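# Move the small gear from the tester to the tray

## Task

Lift the small gear out of the tester, place it in the parts tray, and release it so the gripper is no longer holding it.

## Robot and tools

Robot: two arms in a physics simulation, left_arm and right_arm. Each has six revolute joints and a parallel two-finger gripper. Each arm is listed with its base in the scene frame. left_arm is at (-0.030, +0.369, 0) m, quat_wxyz (+0.995, 0, 0, +0.104). right_arm is at (+0.047, -0.251, 0) m, quat_wxyz (+0.995, 0, 0, -0.102).

Scene frame: the origin is on the table surface midway between the bases. +x points out over the table, +z points up, and left_arm is on the +y side. The arm names do not refer to image sides.

Gripper frame: the fingers extend along the gripper's +z and close along its y axis. The reported end_effector_position is the pinch point between the pads, about 1 cm short of the fingertips. It can be somewhat wrong, especially at long reach. A wrist camera is mounted near each gripper and can collide with things.

Joint order: every row and every per-joint list in a result uses the same order for each arm. It is waist (joint1), wrist pitch (joint4), shoulder (joint2), elbow (joint3), wrist roll (joint6), wrist yaw (joint5). Follow this order even if other text names the joints differently.

Stated ranges in rad:
- waist -2.618..3.054
- shoulder 0..3.142
- elbow 0..3.142
- wrist pitch -1.571..1.571
- wrist yaw -1.571..1.571
- wrist roll -2.094..2.094
The true stops may differ by up to 0.036 rad either way.

The row layout, used by both motion tools, is one flat list of 14 numbers covering both arms, each in [-1, 1]. Numbers 1-6 are left_arm joint displacements in the order above and number 7 is left_arm's opening. Numbers 8-14 are the same for right_arm.
- Joint numbers are scaled offsets, not angles. 1.0 equals 1.202 rad for the waist, 1.258 for the shoulder, 1.238 for the elbow, 2.073 for wrist pitch, and 2.022 for wrist yaw and wrist roll.
- Opening is absolute: +1 is fully open and -1 is closed.
- Optionally, 12 more numbers in 0..1 can be appended. These are per-joint stiffness multipliers, left_arm's six then right_arm's six, in joint order. They persist until you change them.

execute_actions(actions): actions is a list of up to 15 actions. Each action is a list of up to 15 rows, and each row lasts one 1/30 s control step. An action always runs 15 steps; if it has fewer rows, the last row is repeated. Displacements in every row of an action are offsets from the joint angles at the start of that action, not from the previous row. For the first action of a call, that start is the last reported state. An empty list just returns state and images.
- An action is rejected for both arms if it would send a joint more than 0.036 rad beyond its stated end.
- If the first action fails this check, or any action is malformed, nothing in the call runs.
- A joint commanded past its real stop halts there, and the result may say "joint sent to its limit". If that line is missing, it does not prove the joint has more room.

move(target, speed, blocking): target is one row. Its displacements are offsets from the Joint positions in the latest result that shows them, not from where the arm is when the move begins. Opening values are applied immediately.
- All joints of both arms are interpolated together, so the hand follows a curve. Speed is the peak rate in rad/s of the joint with the longest travel: 0.01 to 2, default 0.5.
- Paths take 0.5 to 10 s and are cut off at 10 s. They ignore obstacles and the other arm.
- Contact force grows with speed and with how far the target lies beyond the contact.
- blocking=false returns after 0.5 s while the arm keeps moving. Until a result shows the move has ended, further moves and execute_actions are refused; use wait or stop first.
- The result adds a "move:" line. It gives the ending (done, off_target, moving, held, fault), limits=held or limits=none, and each arm's joint farthest from its target. After limits=held the arm may later go much faster than the speed you set.

wait(seconds): 0 to 10. The robot keeps its last command, and the wait returns early if a running move ends. stop(): brakes a running move; it needs room to stop, and the fingers continue. zoom_image(camera, region): region is [x0, y0, x1, y1] in pixels of that camera's latest image, origin top-left, at most 504x504. The camera is one of cam_head_left, cam_head_right, cam_high, cam_low, cam_left_wrist, cam_right_wrist. read_manual(section) returns only licence text. finished_scene(scene) ends the current scene, given by its number, irreversibly. Call it only once the gear is resting in the tray and released.

Results:
- A state line gives each gripper's position (m) and quat_wxyz in the scene frame.
- Joint positions and Joint velocities are listed per arm: six joints (rad, rad/s), then the finger pad gap (m; 0.094 when fully open).
- Joint targets shows what the joints are currently being driven toward.
- grip_measured is the finger opening on the commanded scale, with an offset of about 1 mm per gripper.
- Step readings list joint angles at some steps. HELD marks a step where part of an arm's row was held back. "joint command not followed" means a clearance check altered that arm's joint targets.
- FAULT or OVER-TEMPERATURE FAULT means an arm stopped. MOTOR HOT warns once a motor reaches 75 °C. At 90 °C that arm halts for 10 s, and at 100 °C it goes limp and drops.
- Images come from cam_head_left, cam_head_right, cam_left_wrist and cam_right_wrist, each 504x504.

Motion behaviour:
- Each joint's target may lead its measured angle by at most a fixed amount per step. This is 0.202 rad for the waist, 0.258 for the shoulder, 0.238 for the elbow, 0.573 for wrist pitch, and 0.522 for wrist yaw and wrist roll.
- Targets that would shift the gripper more than 70 mm from where it is are scaled back. Large moves therefore need several actions, and you must re-command whatever is left over.
- Zero displacements can let an arm droop. To hold a pose, command it back to the desired angles first, then send zeros, and add more if the arm still falls short.
- The robot holds its last command while you are composing a reply.

Gripping: to hold the gear, command an opening roughly 0.03 below grip_measured for a firm grip, or less below for a light one. Finger force is capped near 50-62 N per pad and is weaker on thin parts. The part may be tugged occasionally, so keep the grip closed while carrying.

Avoid:
- dropping the gear or letting it slip;
- ramming or hard pushing;
- letting the arms touch each other;
- knocking anything off the table, which fails the task;
- long loaded holds that overheat the motors.
Smooth, quick, low-effort motion is best.

Each tool is called after ">>>" by a JSON object that holds its "fn" and its "kwargs".

## Session

>>> {"fn": "execute_actions", "kwargs": {"actions": []}}

Scene clock: 0.00 s.
left_arm: end_effector_position=(+0.1977, +0.0903, +0.1148) grip_measured=+1.000 end_effector_quat_wxyz=(+0.324, -0.119, +0.928, +0.140) | right_arm: end_effector_position=(+0.3525, -0.0911, +0.3440) grip_measured=+1.000 end_effector_quat_wxyz=(+0.270, -0.547, +0.744, -0.273)
Joint names: [waist, wrist pitch, shoulder, elbow, wrist roll, wrist yaw]
Joint positions: left_arm=[-1.425 -1.314  1.976  1.564 -1.527 -0.707  0.094] | right_arm=[ 0.985 -1.419  1.55   1.935 -0.661  0.608  0.094]
Joint velocities: left_arm=[ 0.007  0.007  0.007 -0.002  0.022 -0.051  0.   ] | right_arm=[ 0.002  0.022  0.002  0.027 -0.007 -0.022  0.   ]
Joint targets: left_arm=[-1.425 -1.316 1.963 1.573 -1.529 -0.719] | right_arm=[0.985 -1.423 1.546 1.938 -0.654 0.611]
Joint stiffness scale: left_arm=[1. 1. 1. 1. 1. 1.] | right_arm=[1. 1. 1. 1. 1. 1.]

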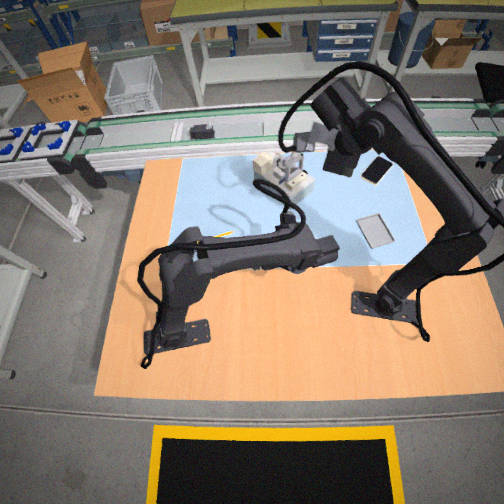

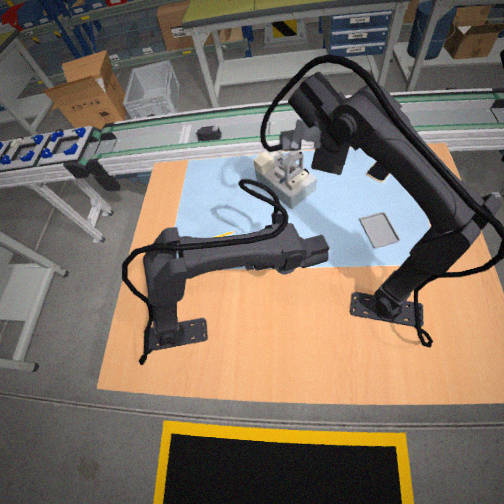

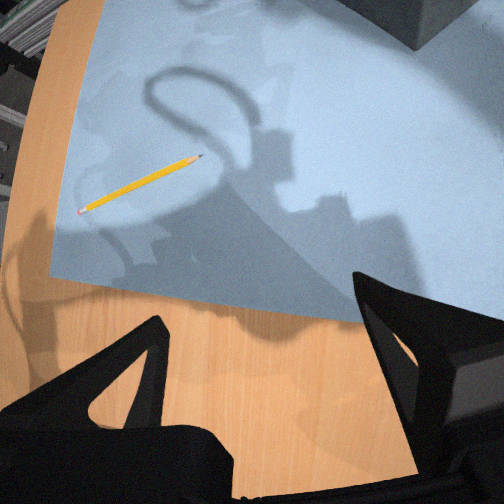

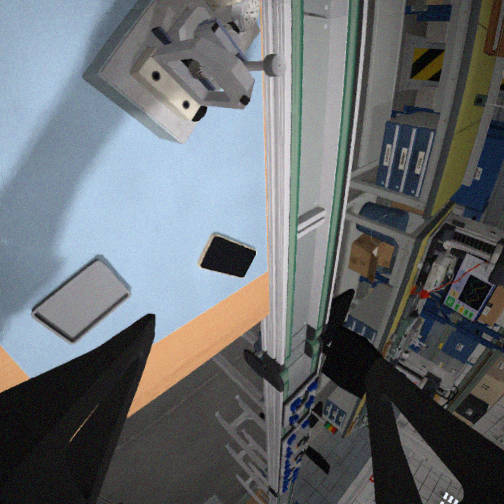

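>>> {"fn": "move", "kwargs": {"target": [0.3,0.22,-0.6,-0.15,0.755,0.35,0,-1,1,0.1,-1,0.327,-0.74,-0.3], "speed": 1.3}}

>>> {"fn": "move", "kwargs": {"target": [0.22,0,0.3,0.3,0,0,0,0.4,0.35,0.176,-0.15,0,0,-0.3], "speed": 0.8}}

Scene clock: 3.00 s.
left_arm: end_effector_position=(+0.2017, +0.1017, +0.3012) grip_measured=+0.002 end_effector_quat_wxyz=(+0.377, +0.377, +0.829, -0.170) | right_arm: end_effector_position=(+0.4796, -0.2924, +0.1640) grip_measured=-0.298 end_effector_quat_wxyz=(+0.599, -0.099, +0.763, +0.219)
Joint names: [waist, wrist pitch, shoulder, elbow, wrist roll, wrist yaw]
Joint positions: left_arm=[-1.073 -0.87   1.238  1.39  -0.006 -0.01   0.047] | right_arm=[-0.214  0.654  1.661  0.712 -0.007 -0.877  0.033]
Joint velocities: left_arm=[-0.007  0.007 -0.002  0.007  0.007 -0.022 -0.001] | right_arm=[ 0.007 -0.007 -0.007  0.012 -0.037  0.007  0.   ]
Joint targets: left_arm=[-1.064 -0.858 1.221 1.378 -0.001 0.001] | right_arm=[-0.217 0.654 1.676 0.697 0.000 -0.888]
Joint stiffness scale: left_arm=[1. 1. 1. 1. 1. 1.] | right_arm=[1. 1. 1. 1. 1. 1.]
move: done; limits=none; left_arm: farthest joint: the shoulder, 0.016 radians from its target (0.755 radians at the start); right_arm: farthest joint: the shoulder, 0.015 radians from its target (0.126 radians at the start)

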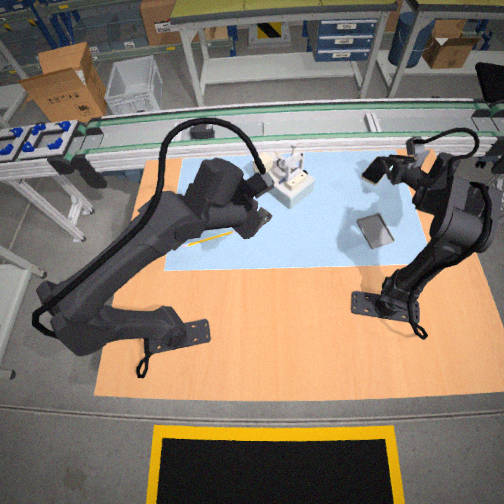

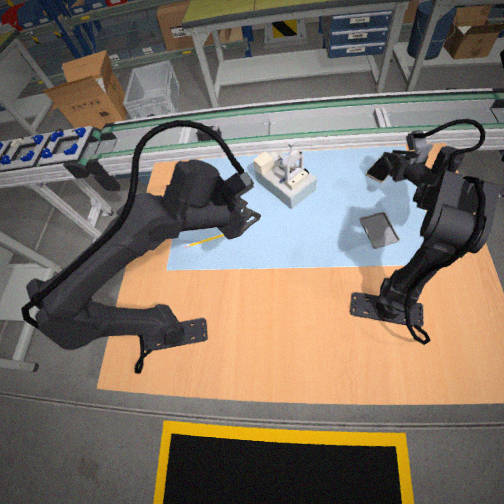

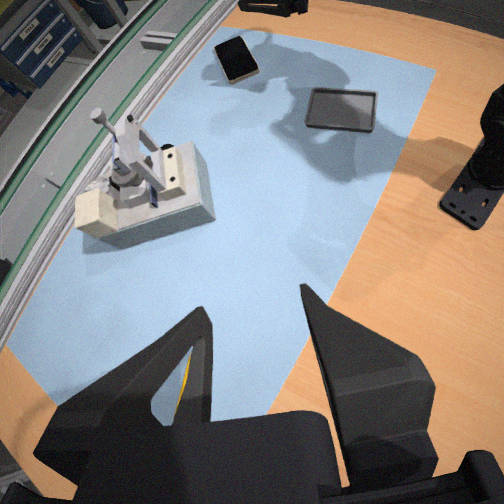

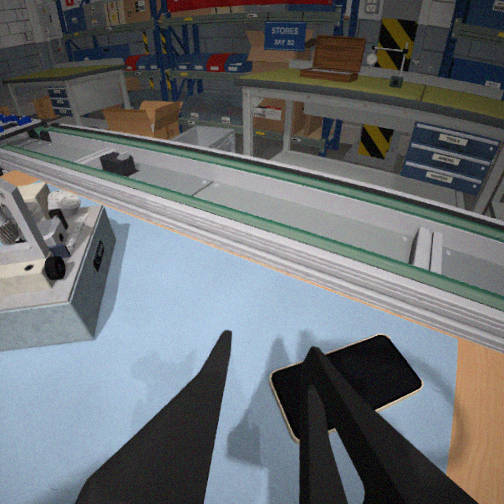

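Scene clock: 4.80 s.
left_arm: end_effector_position=(+0.3409, +0.1162, +0.2961) grip_measured=+0.002 end_effector_quat_wxyz=(+0.376, +0.269, +0.880, -0.114) | right_arm: end_effector_position=(+0.4376, -0.0896, +0.1607) grip_measured=-0.298 end_effector_quat_wxyz=(+0.652, -0.330, +0.609, +0.308)
Joint names: [waist, wrist pitch, shoulder, elbow, wrist roll, wrist yaw]
Joint positions: left_arm=[-0.813 -0.871  1.618  1.725 -0.006 -0.01   0.047] | right_arm=[ 0.265  1.381  1.863  0.544 -0.007 -0.876  0.033]
Joint velocities: left_arm=[-0.002 -0.037 -0.012 -0.012  0.037  0.022 -0.   ] | right_arm=[-0.007 -0.007 -0.002 -0.007  0.007 -0.007  0.001]
Joint targets: left_arm=[-0.808 -0.870 1.615 1.762 -0.006 -0.010] | right_arm=[0.268 1.380 1.882 0.526 -0.007 -0.877]
Joint stiffness scale: left_arm=[1. 1. 1. 1. 1. 1.] | right_arm=[1. 1. 1. 1. 1. 1.]
move: off_target (left_arm); limits=none; left_arm: farthest joint: the elbow, 0.037 radians from its target (0.371 radians at the start); right_arm: farthest joint: the shoulder, 0.020 radians from its target (0.222 radians at the start)

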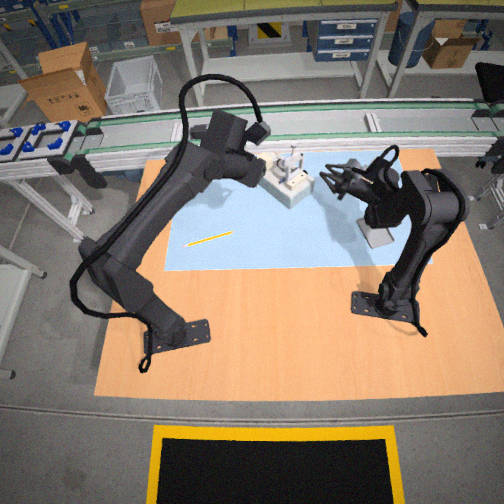

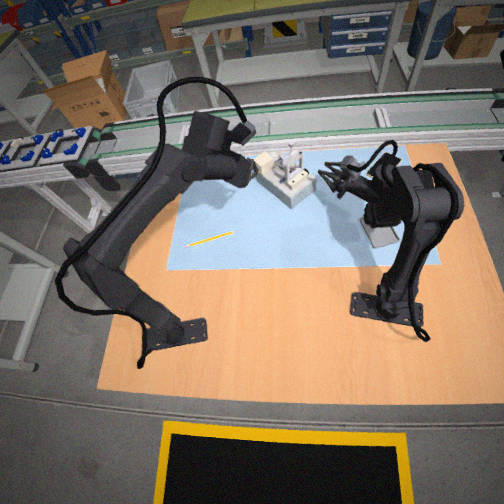

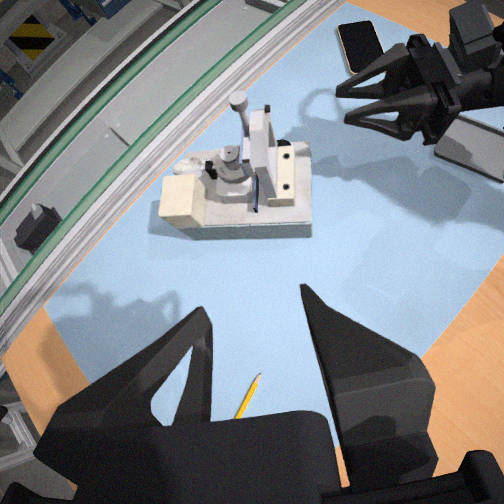

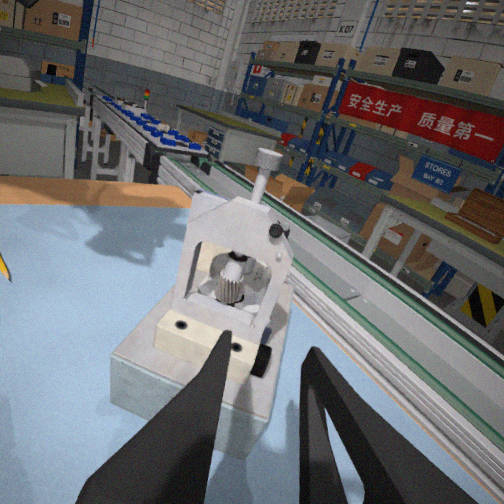

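>>> {"fn": "move", "kwargs": {"target": [0.042,0.28,0.3,0.088,0,0,0,0.15,-0.035,0.074,0.085,0,0.084,-0.4], "speed": 0.5}}

Scene clock: 7.03 s.
left_arm: end_effector_position=(+0.4794, +0.0520, +0.2434) grip_measured=+0.002 end_effector_quat_wxyz=(+0.486, +0.234, +0.831, -0.137) | right_arm: end_effector_position=(+0.4484, -0.0347, +0.1489) grip_measured=-0.398 end_effector_quat_wxyz=(+0.638, -0.327, +0.620, +0.319)
Joint names: [waist, wrist pitch, shoulder, elbow, wrist roll, wrist yaw]
Joint positions: left_arm=[-0.77  -0.303  2.007  1.796 -0.006 -0.01   0.047] | right_arm=[ 0.438  1.331  1.934  0.626 -0.007 -0.714  0.028]
Joint velocities: left_arm=[-0.002  0.007 -0.002 -0.007 -0.081 -0.007  0.   ] | right_arm=[-0.022  0.037  0.007  0.002 -0.007 -0.037 -0.001]
Joint targets: left_arm=[-0.763 -0.290 1.995 1.833 -0.006 -0.010] | right_arm=[0.445 1.309 1.956 0.650 -0.007 -0.706]
Joint stiffness scale: left_arm=[1. 1. 1. 1. 1. 1.] | right_arm=[1. 1. 1. 1. 1. 1.]
move: off_target (left_arm, right_arm); limits=none; left_arm: farthest joint: the elbow, 0.038 radians from its target (0.109 radians at the start); right_arm: farthest joint: the elbow, 0.023 radians from its target (0.105 radians at the start)

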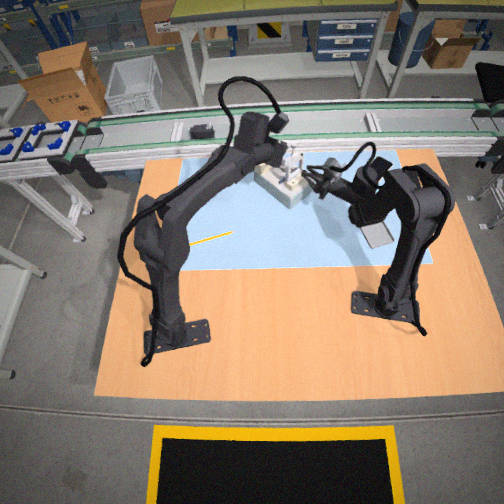

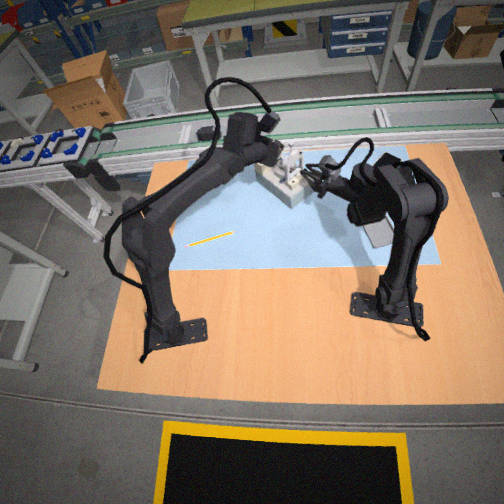

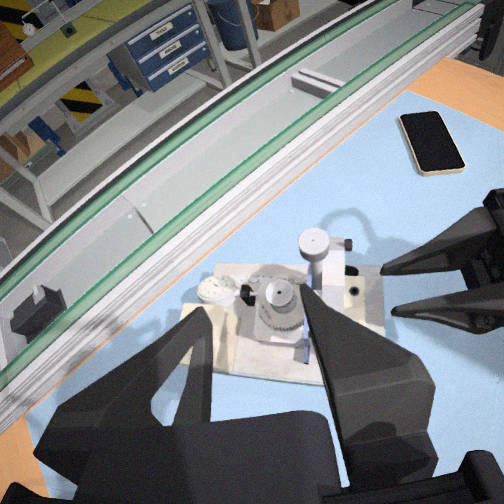

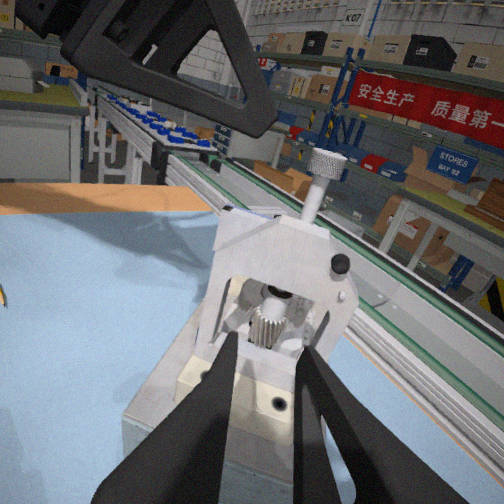

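>>> {"fn": "move", "kwargs": {"target": [-0.046,0.016,0.09,0.11,0,0,0,0.123,-0.028,0,0,0,0.147,-0.42], "speed": 0.3}}

Scene clock: 9.33 s.
left_arm: end_effector_position=(+0.4861, +0.0116, +0.2264) grip_measured=+0.002 end_effector_quat_wxyz=(+0.485, +0.254, +0.824, -0.150) | right_arm: end_effector_position=(+0.4556, -0.0105, +0.1410) grip_measured=-0.418 end_effector_quat_wxyz=(+0.647, -0.277, +0.655, +0.273)
Joint names: [waist, wrist pitch, shoulder, elbow, wrist roll, wrist yaw]
Joint positions: left_arm=[-0.819 -0.281  2.123  1.897 -0.006 -0.01   0.047] | right_arm=[ 0.58   1.294  1.934  0.626 -0.007 -0.424  0.027]
Joint velocities: left_arm=[-0.002 -0.095 -0.007 -0.012 -0.037 -0.022  0.001] | right_arm=[-0.002  0.022 -0.002 -0.022  0.022 -0.007 -0.001]
Joint targets: left_arm=[-0.826 -0.270 2.120 1.933 -0.006 -0.010] | right_arm=[0.586 1.273 1.934 0.626 -0.007 -0.417]
Joint stiffness scale: left_arm=[1. 1. 1. 1. 1. 1.] | right_arm=[1. 1. 1. 1. 1. 1.]
move: off_target (left_arm, right_arm); limits=none; left_arm: farthest joint: the elbow, 0.035 radians from its target (0.136 radians at the start); right_arm: farthest joint: the wrist pitch, 0.021 radians from its target (0.058 radians at the start)

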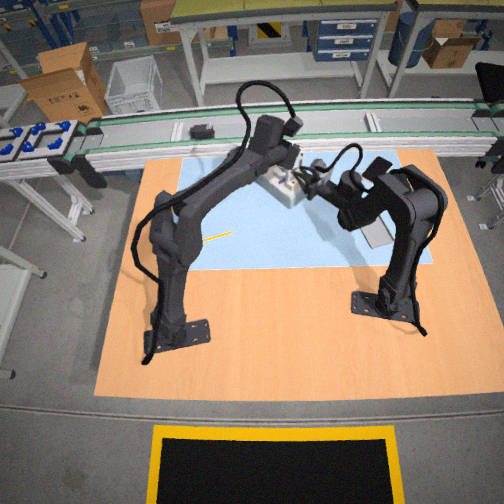

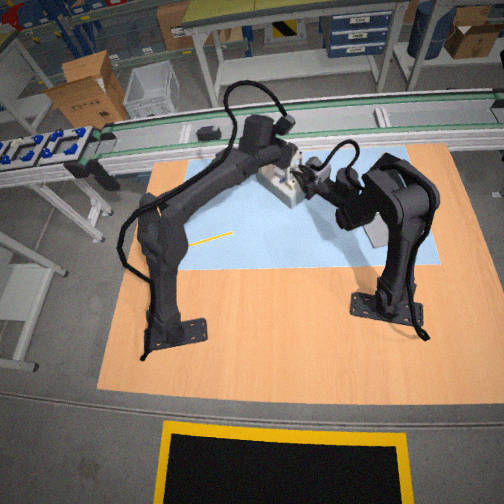

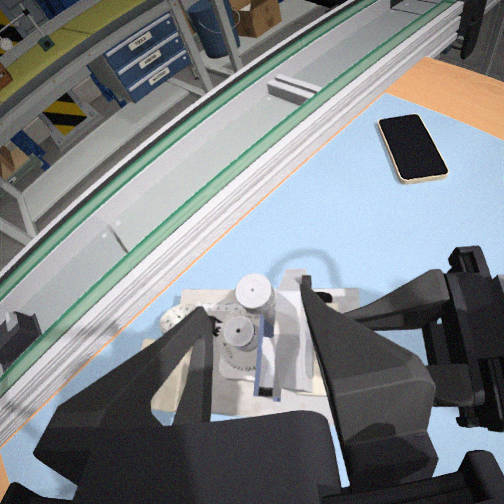

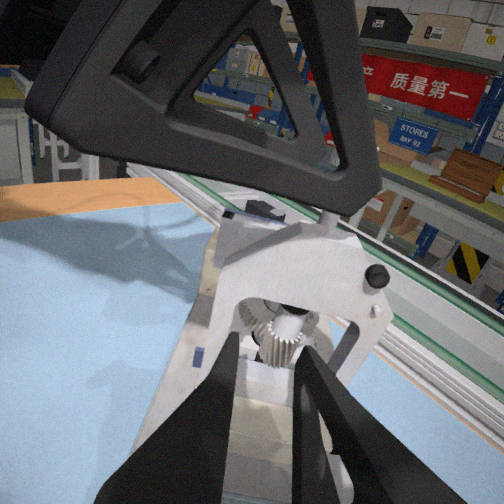

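>>> {"fn": "move", "kwargs": {"target": [0,-0.012,0.04,0.088,0,0,-0.4,-0.04,-0.022,0,0,0,-0.034,-0.45], "speed": 0.15}}

Scene clock: 10.87 s.
left_arm: end_effector_position=(+0.4960, +0.0047, +0.2261) grip_measured=-0.398 end_effector_quat_wxyz=(+0.487, +0.253, +0.822, -0.151) | right_arm: end_effector_position=(+0.4571, -0.0196, +0.1357) grip_measured=-0.448 end_effector_quat_wxyz=(+0.636, -0.283, +0.661, +0.281)
Joint names: [waist, wrist pitch, shoulder, elbow, wrist roll, wrist yaw]
Joint positions: left_arm=[-0.819 -0.299  2.175  1.973 -0.006 -0.01   0.028] | right_arm=[ 0.539  1.271  1.934  0.626 -0.007 -0.485  0.026]
Joint velocities: left_arm=[-0.002  0.007  0.017 -0.012 -0.022 -0.022 -0.   ] | right_arm=[-0.002  0.051  0.002 -0.002  0.007 -0.022  0.001]
Joint targets: left_arm=[-0.819 -0.306 2.173 2.006 -0.006 -0.010] | right_arm=[0.532 1.249 1.934 0.626 -0.007 -0.493]
Joint stiffness scale: left_arm=[1. 1. 1. 1. 1. 1.] | right_arm=[1. 1. 1. 1. 1. 1.]
move: off_target (left_arm, right_arm); limits=none; left_arm: farthest joint: the elbow, 0.033 radians from its target (0.109 radians at the start); right_arm: farthest joint: the wrist pitch, 0.022 radians from its target (0.046 radians at the start)

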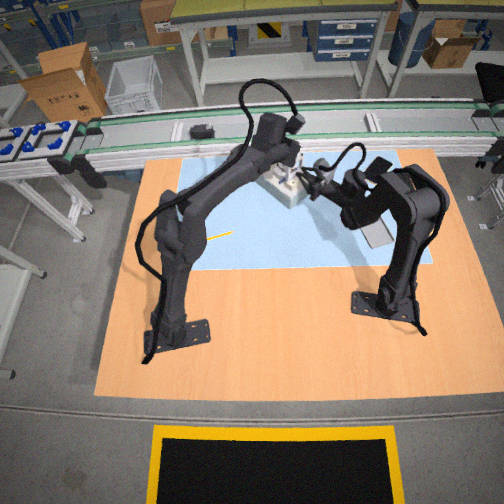

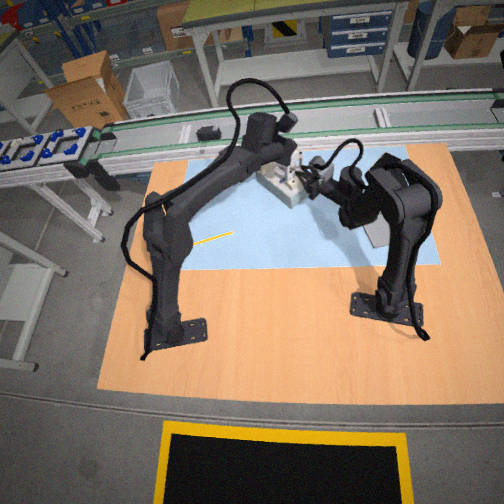

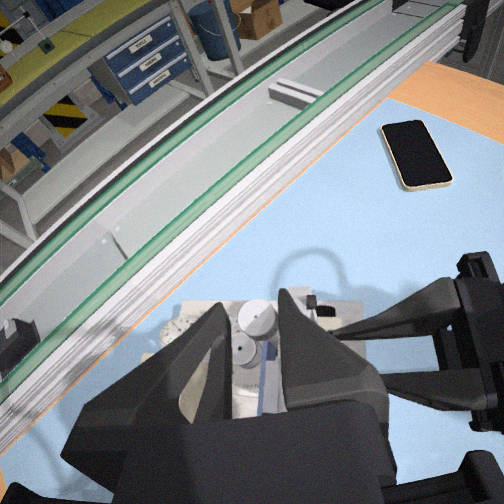

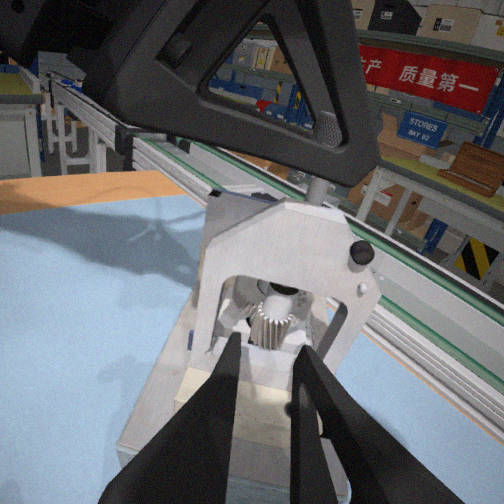

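>>> {"fn": "move", "kwargs": {"target": [-0.004,0,0,0.02,0,0,-0.75,0.033,-0.026,0.053,0.086,0,0.02,-0.45], "speed": 0.12}}

Scene clock: 12.40 s.
left_arm: end_effector_position=(+0.4941, +0.0016, +0.2259) grip_measured=-0.705 end_effector_quat_wxyz=(+0.486, +0.257, +0.821, -0.154) | right_arm: end_effector_position=(+0.4720, -0.0037, +0.1373) grip_measured=-0.448 end_effector_quat_wxyz=(+0.638, -0.283, +0.659, +0.280)
Joint names: [waist, wrist pitch, shoulder, elbow, wrist roll, wrist yaw]
Joint positions: left_arm=[-0.823 -0.298  2.176  1.973 -0.006 -0.003  0.014] | right_arm=[ 0.571  1.239  1.979  0.709 -0.007 -0.452  0.026]
Joint velocities: left_arm=[ 0.017  0.007  0.022 -0.002 -0.022 -0.007 -0.001] | right_arm=[ 0.007 -0.081  0.017  0.017 -0.051 -0.051 -0.001]
Joint targets: left_arm=[-0.824 -0.299 2.175 1.998 -0.006 -0.010] | right_arm=[0.579 1.217 2.001 0.732 -0.007 -0.445]
Joint stiffness scale: left_arm=[1. 1. 1. 1. 1. 1.] | right_arm=[1. 1. 1. 1. 1. 1.]
move: off_target (left_arm, right_arm); limits=none; left_arm: farthest joint: the elbow, 0.025 radians from its target (0.025 radians at the start); right_arm: farthest joint: the elbow, 0.024 radians from its target (0.106 radians at the start)

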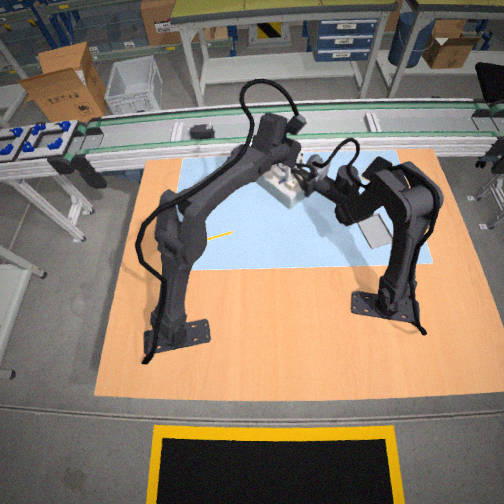

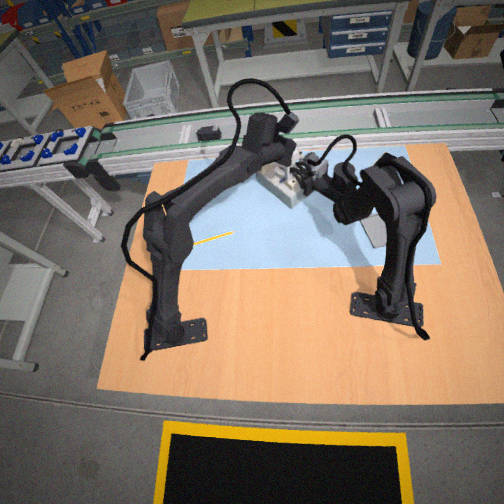

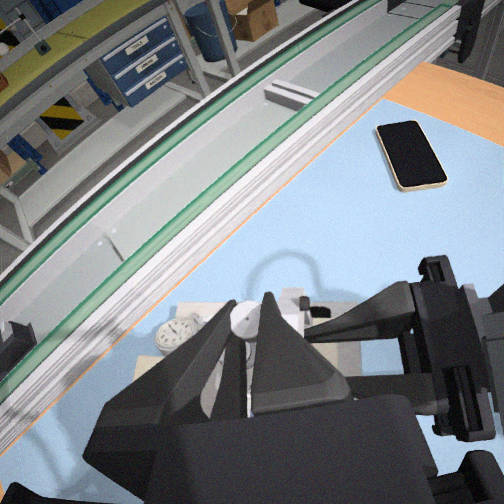

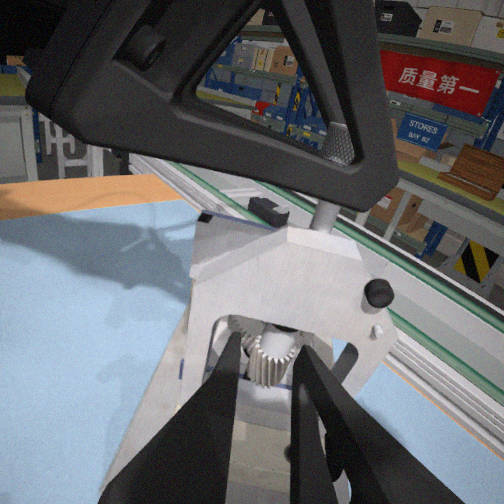

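>>> {"fn": "move", "kwargs": {"target": [0,0,0,0.02,0,0,-0.75,0.016,-0.018,0.043,0.051,0,0.0105,-0.45], "speed": 0.1}}

>>> {"fn": "zoom_image", "kwargs": {"camera": "cam_right_wrist", "region": [170,270,390,450]}}

Scene clock: 13.60 s.
left_arm: end_effector_position=(+0.4941, +0.0016, +0.2259) grip_measured=-0.705 end_effector_quat_wxyz=(+0.486, +0.257, +0.821, -0.154) | right_arm: end_effector_position=(+0.4796, +0.0025, +0.1323) grip_measured=-0.448 end_effector_quat_wxyz=(+0.635, -0.282, +0.663, +0.279)
Joint names: [waist, wrist pitch, shoulder, elbow, wrist roll, wrist yaw]
Joint positions: left_arm=[-0.823 -0.298  2.176  1.973 -0.006 -0.003  0.014] | right_arm=[ 0.582  1.223  2.012  0.748 -0.007 -0.438  0.026]
Joint velocities: left_arm=[-0.002 -0.007 -0.002 -0.012 -0.022  0.022  0.   ] | right_arm=[-0.002 -0.051 -0.007 -0.017 -0.037 -0.022  0.   ]
Joint targets: left_arm=[-0.823 -0.298 2.176 1.998 -0.006 -0.003] | right_arm=[0.590 1.201 2.033 0.772 -0.007 -0.431]
Joint stiffness scale: left_arm=[1. 1. 1. 1. 1. 1.] | right_arm=[1. 1. 1. 1. 1. 1.]
move: off_target (left_arm, right_arm); limits=none; left_arm: farthest joint: the elbow, 0.025 radians from its target (0.025 radians at the start); right_arm: farthest joint: the elbow, 0.024 radians from its target (0.063 radians at the start)

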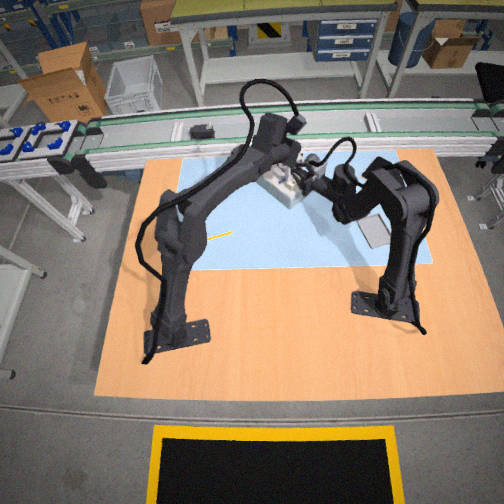

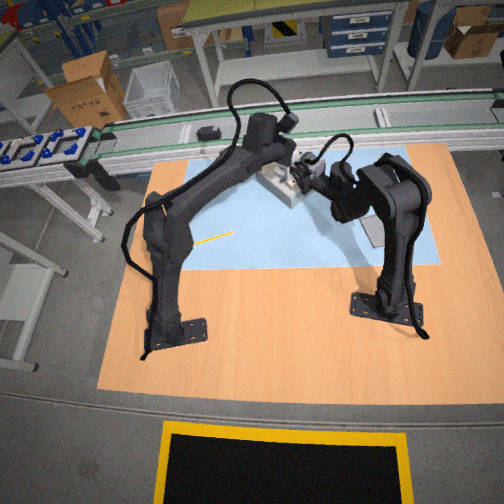

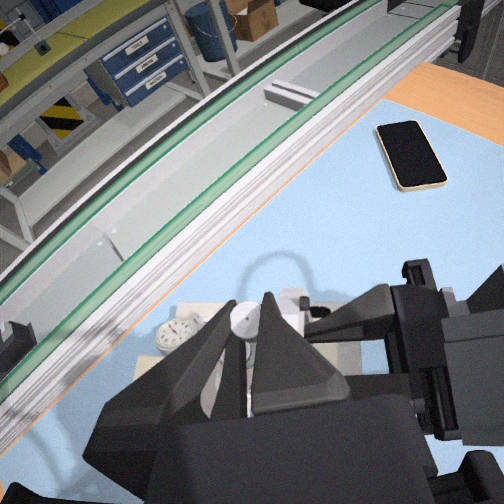

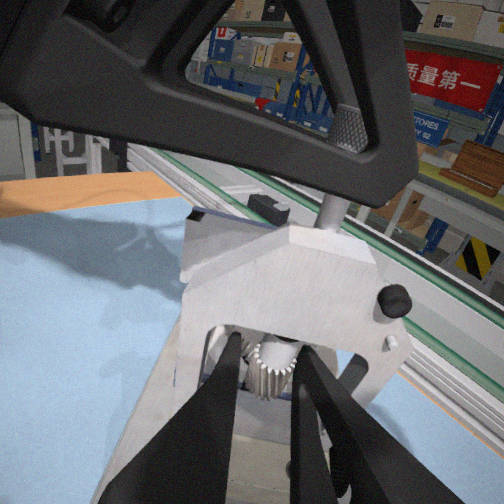

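Region (170, 270, 390, 450) of cam_right_wrist's 504x504 image, scaled by 2.291, with more detail than that image has; it fills the top 412 rows of this view, and the rest is white.

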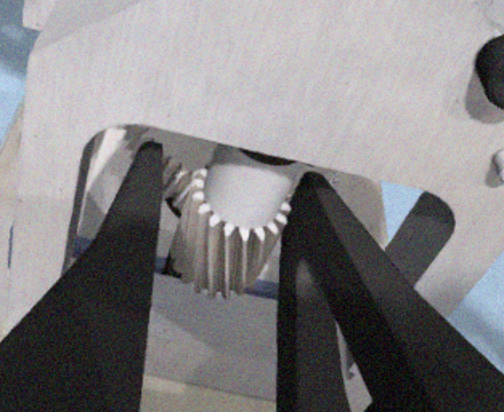

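>>> {"fn": "execute_actions", "kwargs": {"actions": [[[0,0,0,0.02,0,0,-0.75,0.006,-0.014,0.024,0.031,0,0.011,-0.45]],[[0,0,0,0.02,0,0,-0.75,0,0,0,0,0,0,-0.52],[0,0,0,0.02,0,0,-0.75,0,0,0,0,0,0,-0.56],[0,0,0,0.02,0,0,-0.75,0,0,0,0,0,0,-0.6],[0,0,0,0.02,0,0,-0.75,0,0,0,0,0,0,-0.63],[0,0,0,0.02,0,0,-0.75,0,0,0,0,0,0,-0.67]]]}}

Scene clock: 14.83 s.
left_arm: end_effector_position=(+0.4940, +0.0016, +0.2259) grip_measured=-0.705 end_effector_quat_wxyz=(+0.486, +0.257, +0.821, -0.154) | right_arm: end_effector_position=(+0.4844, +0.0023, +0.1321) grip_measured=-0.651 end_effector_quat_wxyz=(+0.637, -0.279, +0.664, +0.275)
Joint names: [waist, wrist pitch, shoulder, elbow, wrist roll, wrist yaw]
Joint positions: left_arm=[-0.823 -0.298  2.176  1.973 -0.006 -0.003  0.014] | right_arm=[ 0.582  1.216  2.02   0.763 -0.007 -0.427  0.016]
Joint velocities: left_arm=[-0.002 -0.095  0.002  0.002 -0.007 -0.022 -0.   ] | right_arm=[-0.012 -0.022 -0.017  0.012  0.007 -0.022  0.   ]
Joint targets: left_arm=[-0.823 -0.298 2.176 1.998 -0.006 -0.003] | right_arm=[0.582 1.216 2.020 0.763 -0.007 -0.423]
Joint stiffness scale: left_arm=[1. 1. 1. 1. 1. 1.] | right_arm=[1. 1. 1. 1. 1. 1.]
Step readings (joint positions; steps 1 to 15: 1st action; 16 to 30: 2nd action):
0: left_arm=[-0.823 -0.298 2.176 1.973 -0.006 -0.003] | right_arm=[0.582 1.223 2.012 0.748 -0.007 -0.438]
1: left_arm=[-0.823 -0.298 2.176 1.973 -0.006 -0.003] | right_arm=[0.582 1.221 2.012 0.749 -0.007 -0.436]
2: left_arm=[-0.823 -0.298 2.176 1.973 -0.006 -0.003] | right_arm=[0.582 1.220 2.014 0.753 -0.007 -0.434]
4: left_arm=[-0.823 -0.298 2.176 1.973 -0.006 -0.003] | right_arm=[0.582 1.219 2.018 0.761 -0.007 -0.430]
8: left_arm=[-0.823 -0.298 2.176 1.973 -0.006 -0.003] | right_arm=[0.582 1.217 2.020 0.763 -0.007 -0.425]
15: left_arm=[-0.823 -0.298 2.176 1.973 -0.006 -0.003] | right_arm=[0.582 1.215 2.020 0.763 -0.007 -0.423]
16: left_arm=[-0.823 -0.298 2.176 1.973 -0.006 -0.003] | right_arm=[0.582 1.215 2.020 0.763 -0.007 -0.423]
17: left_arm=[-0.823 -0.298 2.176 1.973 -0.006 -0.003] | right_arm=[0.582 1.215 2.020 0.763 -0.007 -0.423]
19: left_arm=[-0.823 -0.298 2.176 1.973 -0.006 -0.003] | right_arm=[0.582 1.216 2.020 0.763 -0.007 -0.426]
23: left_arm=[-0.823 -0.298 2.176 1.973 -0.006 -0.003] | right_arm=[0.582 1.216 2.020 0.763 -0.007 -0.427]
30: Joint positions above

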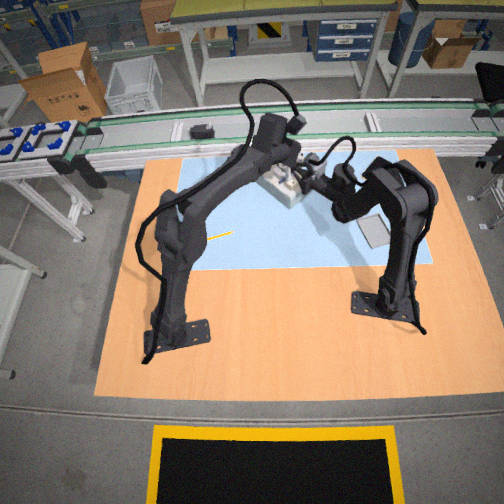

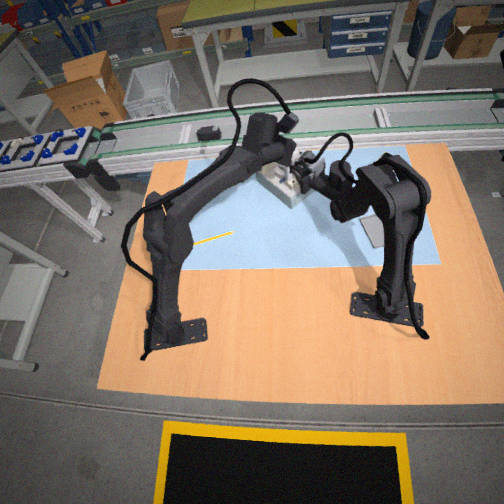

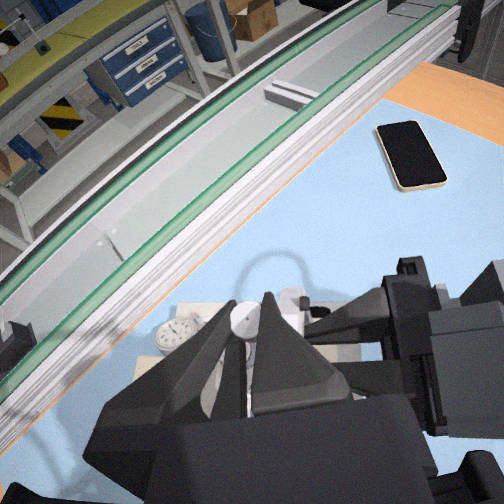

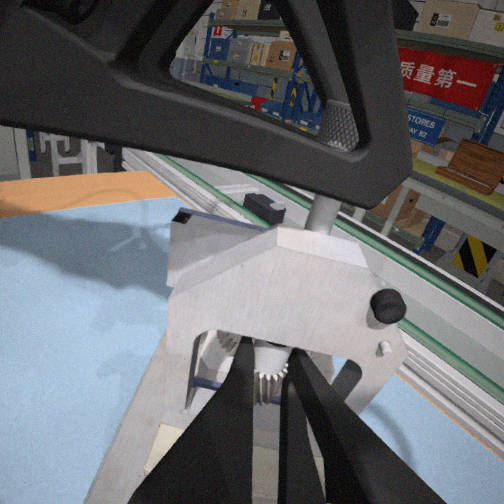

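>>> {"fn": "execute_actions", "kwargs": {"actions": [[[0,0,-0.04,0.08,0,0,-0.75,0,0,0,0,0,0,-0.69]],[[0,0.005,-0.05,0.08,0,0,-0.75,0,0,0,0,0,0,-0.69]],[[0,0.015,-0.045,0.05,0,0,-0.75,0,0.008,-0.031,0,0,0,-0.69]]]}}

Scene clock: 16.47 s.
left_arm: end_effector_position=(+0.4935, +0.0020, +0.2397) grip_measured=-0.705 end_effector_quat_wxyz=(+0.482, +0.257, +0.823, -0.153) | right_arm: end_effector_position=(+0.4841, +0.0023, +0.1368) grip_measured=-0.652 end_effector_quat_wxyz=(+0.640, -0.279, +0.661, +0.275)
Joint names: [waist, wrist pitch, shoulder, elbow, wrist roll, wrist yaw]
Joint positions: left_arm=[-0.823 -0.376  2.184  2.049 -0.006 -0.003  0.014] | right_arm=[ 0.582  1.217  2.011  0.763 -0.007 -0.427  0.016]
Joint velocities: left_arm=[-0.002  0.066 -0.002  0.017 -0.037  0.037 -0.   ] | right_arm=[ 0.002  0.007 -0.007 -0.012 -0.007  0.022 -0.   ]
Joint targets: left_arm=[-0.823 -0.344 2.126 2.111 -0.006 -0.003] | right_arm=[0.582 1.233 1.981 0.763 -0.007 -0.427]
Joint stiffness scale: left_arm=[1. 1. 1. 1. 1. 1.] | right_arm=[1. 1. 1. 1. 1. 1.]
Step readings (joint positions; steps 1 to 15: 1st action; 16 to 30: 2nd action; 31 to 45: 3rd action):
0: left_arm=[-0.823 -0.298 2.176 1.973 -0.006 -0.003] | right_arm=[0.582 1.216 2.020 0.763 -0.007 -0.427]
1: left_arm=[-0.823 -0.307 2.175 1.984 -0.006 -0.003] | right_arm=[0.582 1.216 2.020 0.763 -0.007 -0.427]
2: left_arm=[-0.823 -0.321 2.178 1.995 -0.006 -0.003] | right_arm=[0.582 1.216 2.020 0.763 -0.007 -0.427]
4: left_arm=[-0.823 -0.334 2.178 2.008 -0.006 -0.003] | right_arm=[0.582 1.217 2.020 0.763 -0.007 -0.427]
8: left_arm=[-0.823 -0.340 2.178 2.014 -0.006 -0.003] | right_arm=[0.582 1.217 2.020 0.763 -0.007 -0.427]
15: left_arm=[-0.823 -0.340 2.178 2.014 -0.006 -0.003] | right_arm=[0.582 1.217 2.020 0.763 -0.007 -0.427]
16: left_arm=[-0.823 -0.347 2.179 2.021 -0.006 -0.003] | right_arm=[0.582 1.217 2.020 0.763 -0.007 -0.427]
17: left_arm=[-0.823 -0.357 2.182 2.030 -0.006 -0.003] | right_arm=[0.582 1.217 2.020 0.763 -0.007 -0.427]
19: left_arm=[-0.823 -0.368 2.183 2.041 -0.006 -0.003] | right_arm=[0.582 1.217 2.020 0.763 -0.007 -0.427]
23: left_arm=[-0.823 -0.375 2.183 2.049 -0.006 -0.003] | right_arm=[0.582 1.217 2.020 0.763 -0.007 -0.427]
30: left_arm=[-0.823 -0.375 2.183 2.049 -0.006 -0.003] | right_arm=[0.582 1.217 2.020 0.763 -0.007 -0.427]
31: left_arm=[-0.823 -0.376 2.184 2.049 -0.006 -0.003] | right_arm=[0.582 1.217 2.019 0.763 -0.007 -0.427]
32: left_arm=[-0.823 -0.376 2.184 2.049 -0.006 -0.003] | right_arm=[0.582 1.217 2.017 0.763 -0.007 -0.427]
34: left_arm=[-0.823 -0.376 2.184 2.049 -0.006 -0.003] | right_arm=[0.582 1.217 2.013 0.763 -0.007 -0.427]
38: left_arm=[-0.823 -0.376 2.184 2.049 -0.006 -0.003] | right_arm=[0.582 1.217 2.011 0.763 -0.007 -0.427]
45: Joint positions above

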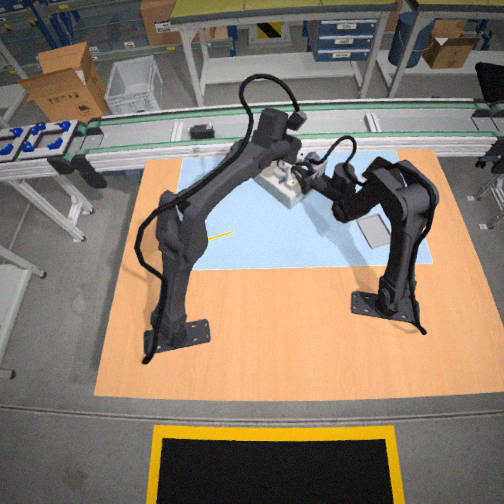

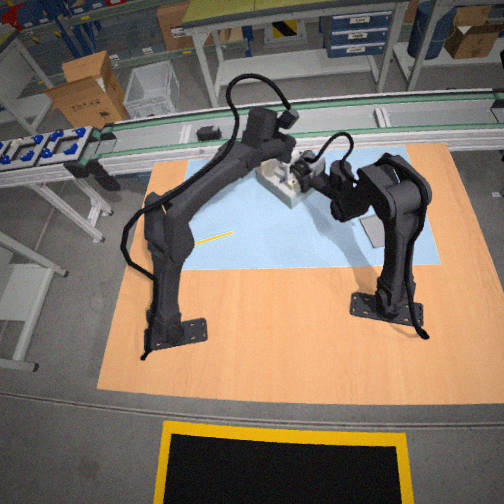

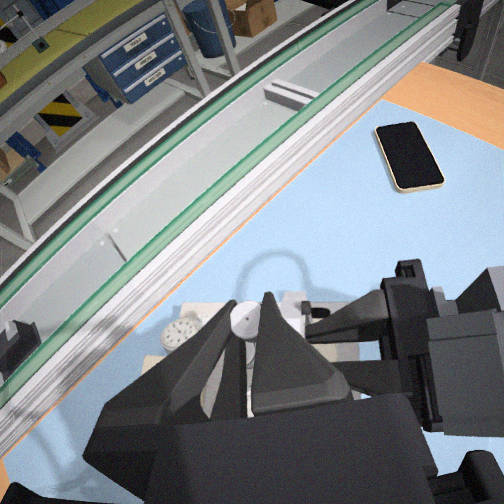

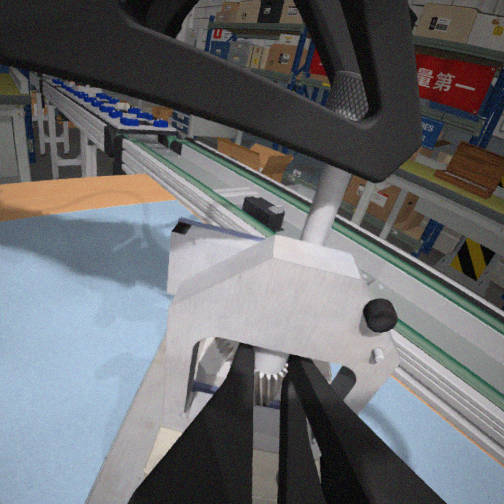

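>>> {"fn": "execute_actions", "kwargs": {"actions": [[[0,0.015,-0.052,0.075,0,0,-0.75,0,0.008,-0.024,0,0,0,-0.69]],[[0,0.015,-0.052,0.055,0,0,-0.75,-0.016,0.012,-0.038,-0.044,0,-0.009,-0.69]]]}}

Scene clock: 17.60 s.
left_arm: end_effector_position=(+0.4933, +0.0021, +0.2399) grip_measured=-0.705 end_effector_quat_wxyz=(+0.476, +0.258, +0.827, -0.151) | right_arm: end_effector_position=(+0.4777, -0.0049, +0.1357) grip_measured=-0.652 end_effector_quat_wxyz=(+0.639, -0.278, +0.663, +0.275)
Joint names: [waist, wrist pitch, shoulder, elbow, wrist roll, wrist yaw]
Joint positions: left_arm=[-0.823 -0.408  2.193  2.076 -0.006 -0.003  0.014] | right_arm=[ 0.57   1.228  1.989  0.725 -0.007 -0.438  0.016]
Joint velocities: left_arm=[ 0.002  0.022  0.017  0.002  0.007 -0.125 -0.   ] | right_arm=[ 0.012 -0.022  0.012  0.002  0.022  0.037 -0.   ]
Joint targets: left_arm=[-0.823 -0.370 2.126 2.139 -0.006 -0.003] | right_arm=[0.563 1.242 1.963 0.708 -0.007 -0.445]
Joint stiffness scale: left_arm=[1. 1. 1. 1. 1. 1.] | right_arm=[1. 1. 1. 1. 1. 1.]
Step readings (joint positions; steps 1 to 15: 1st action; 16 to 30: 2nd action):
0: left_arm=[-0.823 -0.376 2.184 2.049 -0.006 -0.003] | right_arm=[0.582 1.217 2.011 0.763 -0.007 -0.427]
1: left_arm=[-0.823 -0.380 2.185 2.053 -0.006 -0.003] | right_arm=[0.582 1.217 2.011 0.763 -0.007 -0.427]
2: left_arm=[-0.823 -0.387 2.187 2.060 -0.006 -0.003] | right_arm=[0.582 1.217 2.011 0.763 -0.007 -0.427]
4: left_arm=[-0.823 -0.395 2.189 2.066 -0.006 -0.003] | right_arm=[0.582 1.217 2.011 0.763 -0.007 -0.427]
8: left_arm=[-0.823 -0.400 2.191 2.071 -0.006 -0.003] | right_arm=[0.582 1.217 2.011 0.763 -0.007 -0.427]
15: left_arm=[-0.823 -0.401 2.191 2.071 -0.006 -0.003] | right_arm=[0.582 1.217 2.011 0.763 -0.007 -0.427]
16: left_arm=[-0.823 -0.403 2.192 2.073 -0.006 -0.003] | right_arm=[0.581 1.218 2.008 0.757 -0.007 -0.428]
17: left_arm=[-0.823 -0.405 2.192 2.074 -0.006 -0.003] | right_arm=[0.578 1.220 2.002 0.745 -0.007 -0.430]
19: left_arm=[-0.823 -0.406 2.193 2.076 -0.006 -0.003] | right_arm=[0.573 1.225 1.992 0.728 -0.007 -0.434]
23: left_arm=[-0.823 -0.407 2.193 2.076 -0.006 -0.003] | right_arm=[0.570 1.227 1.989 0.725 -0.007 -0.436]
30: Joint positions above

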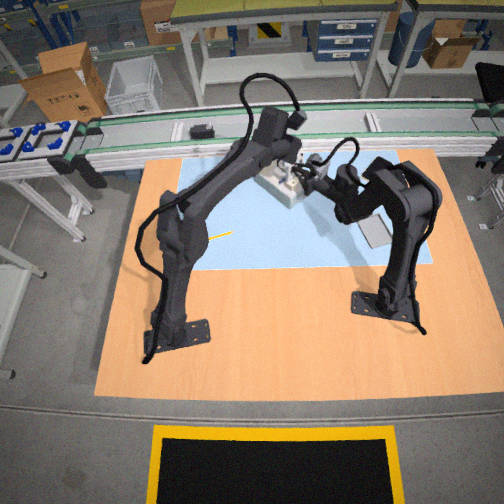

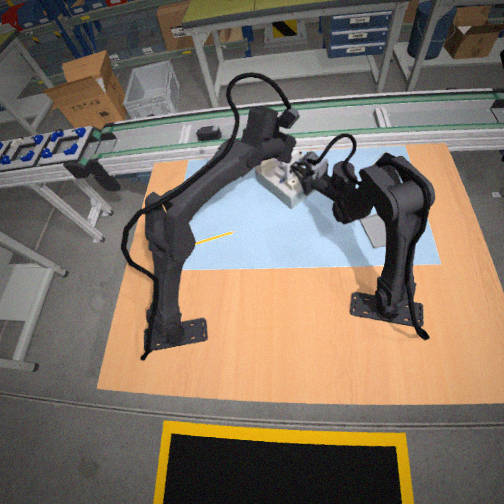

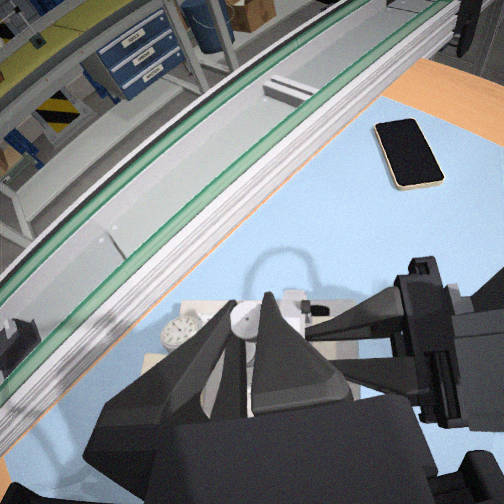

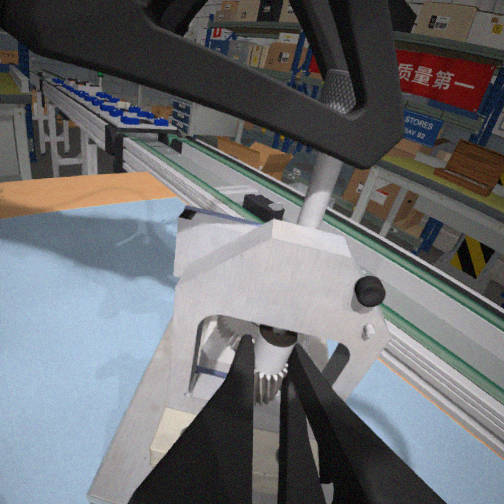

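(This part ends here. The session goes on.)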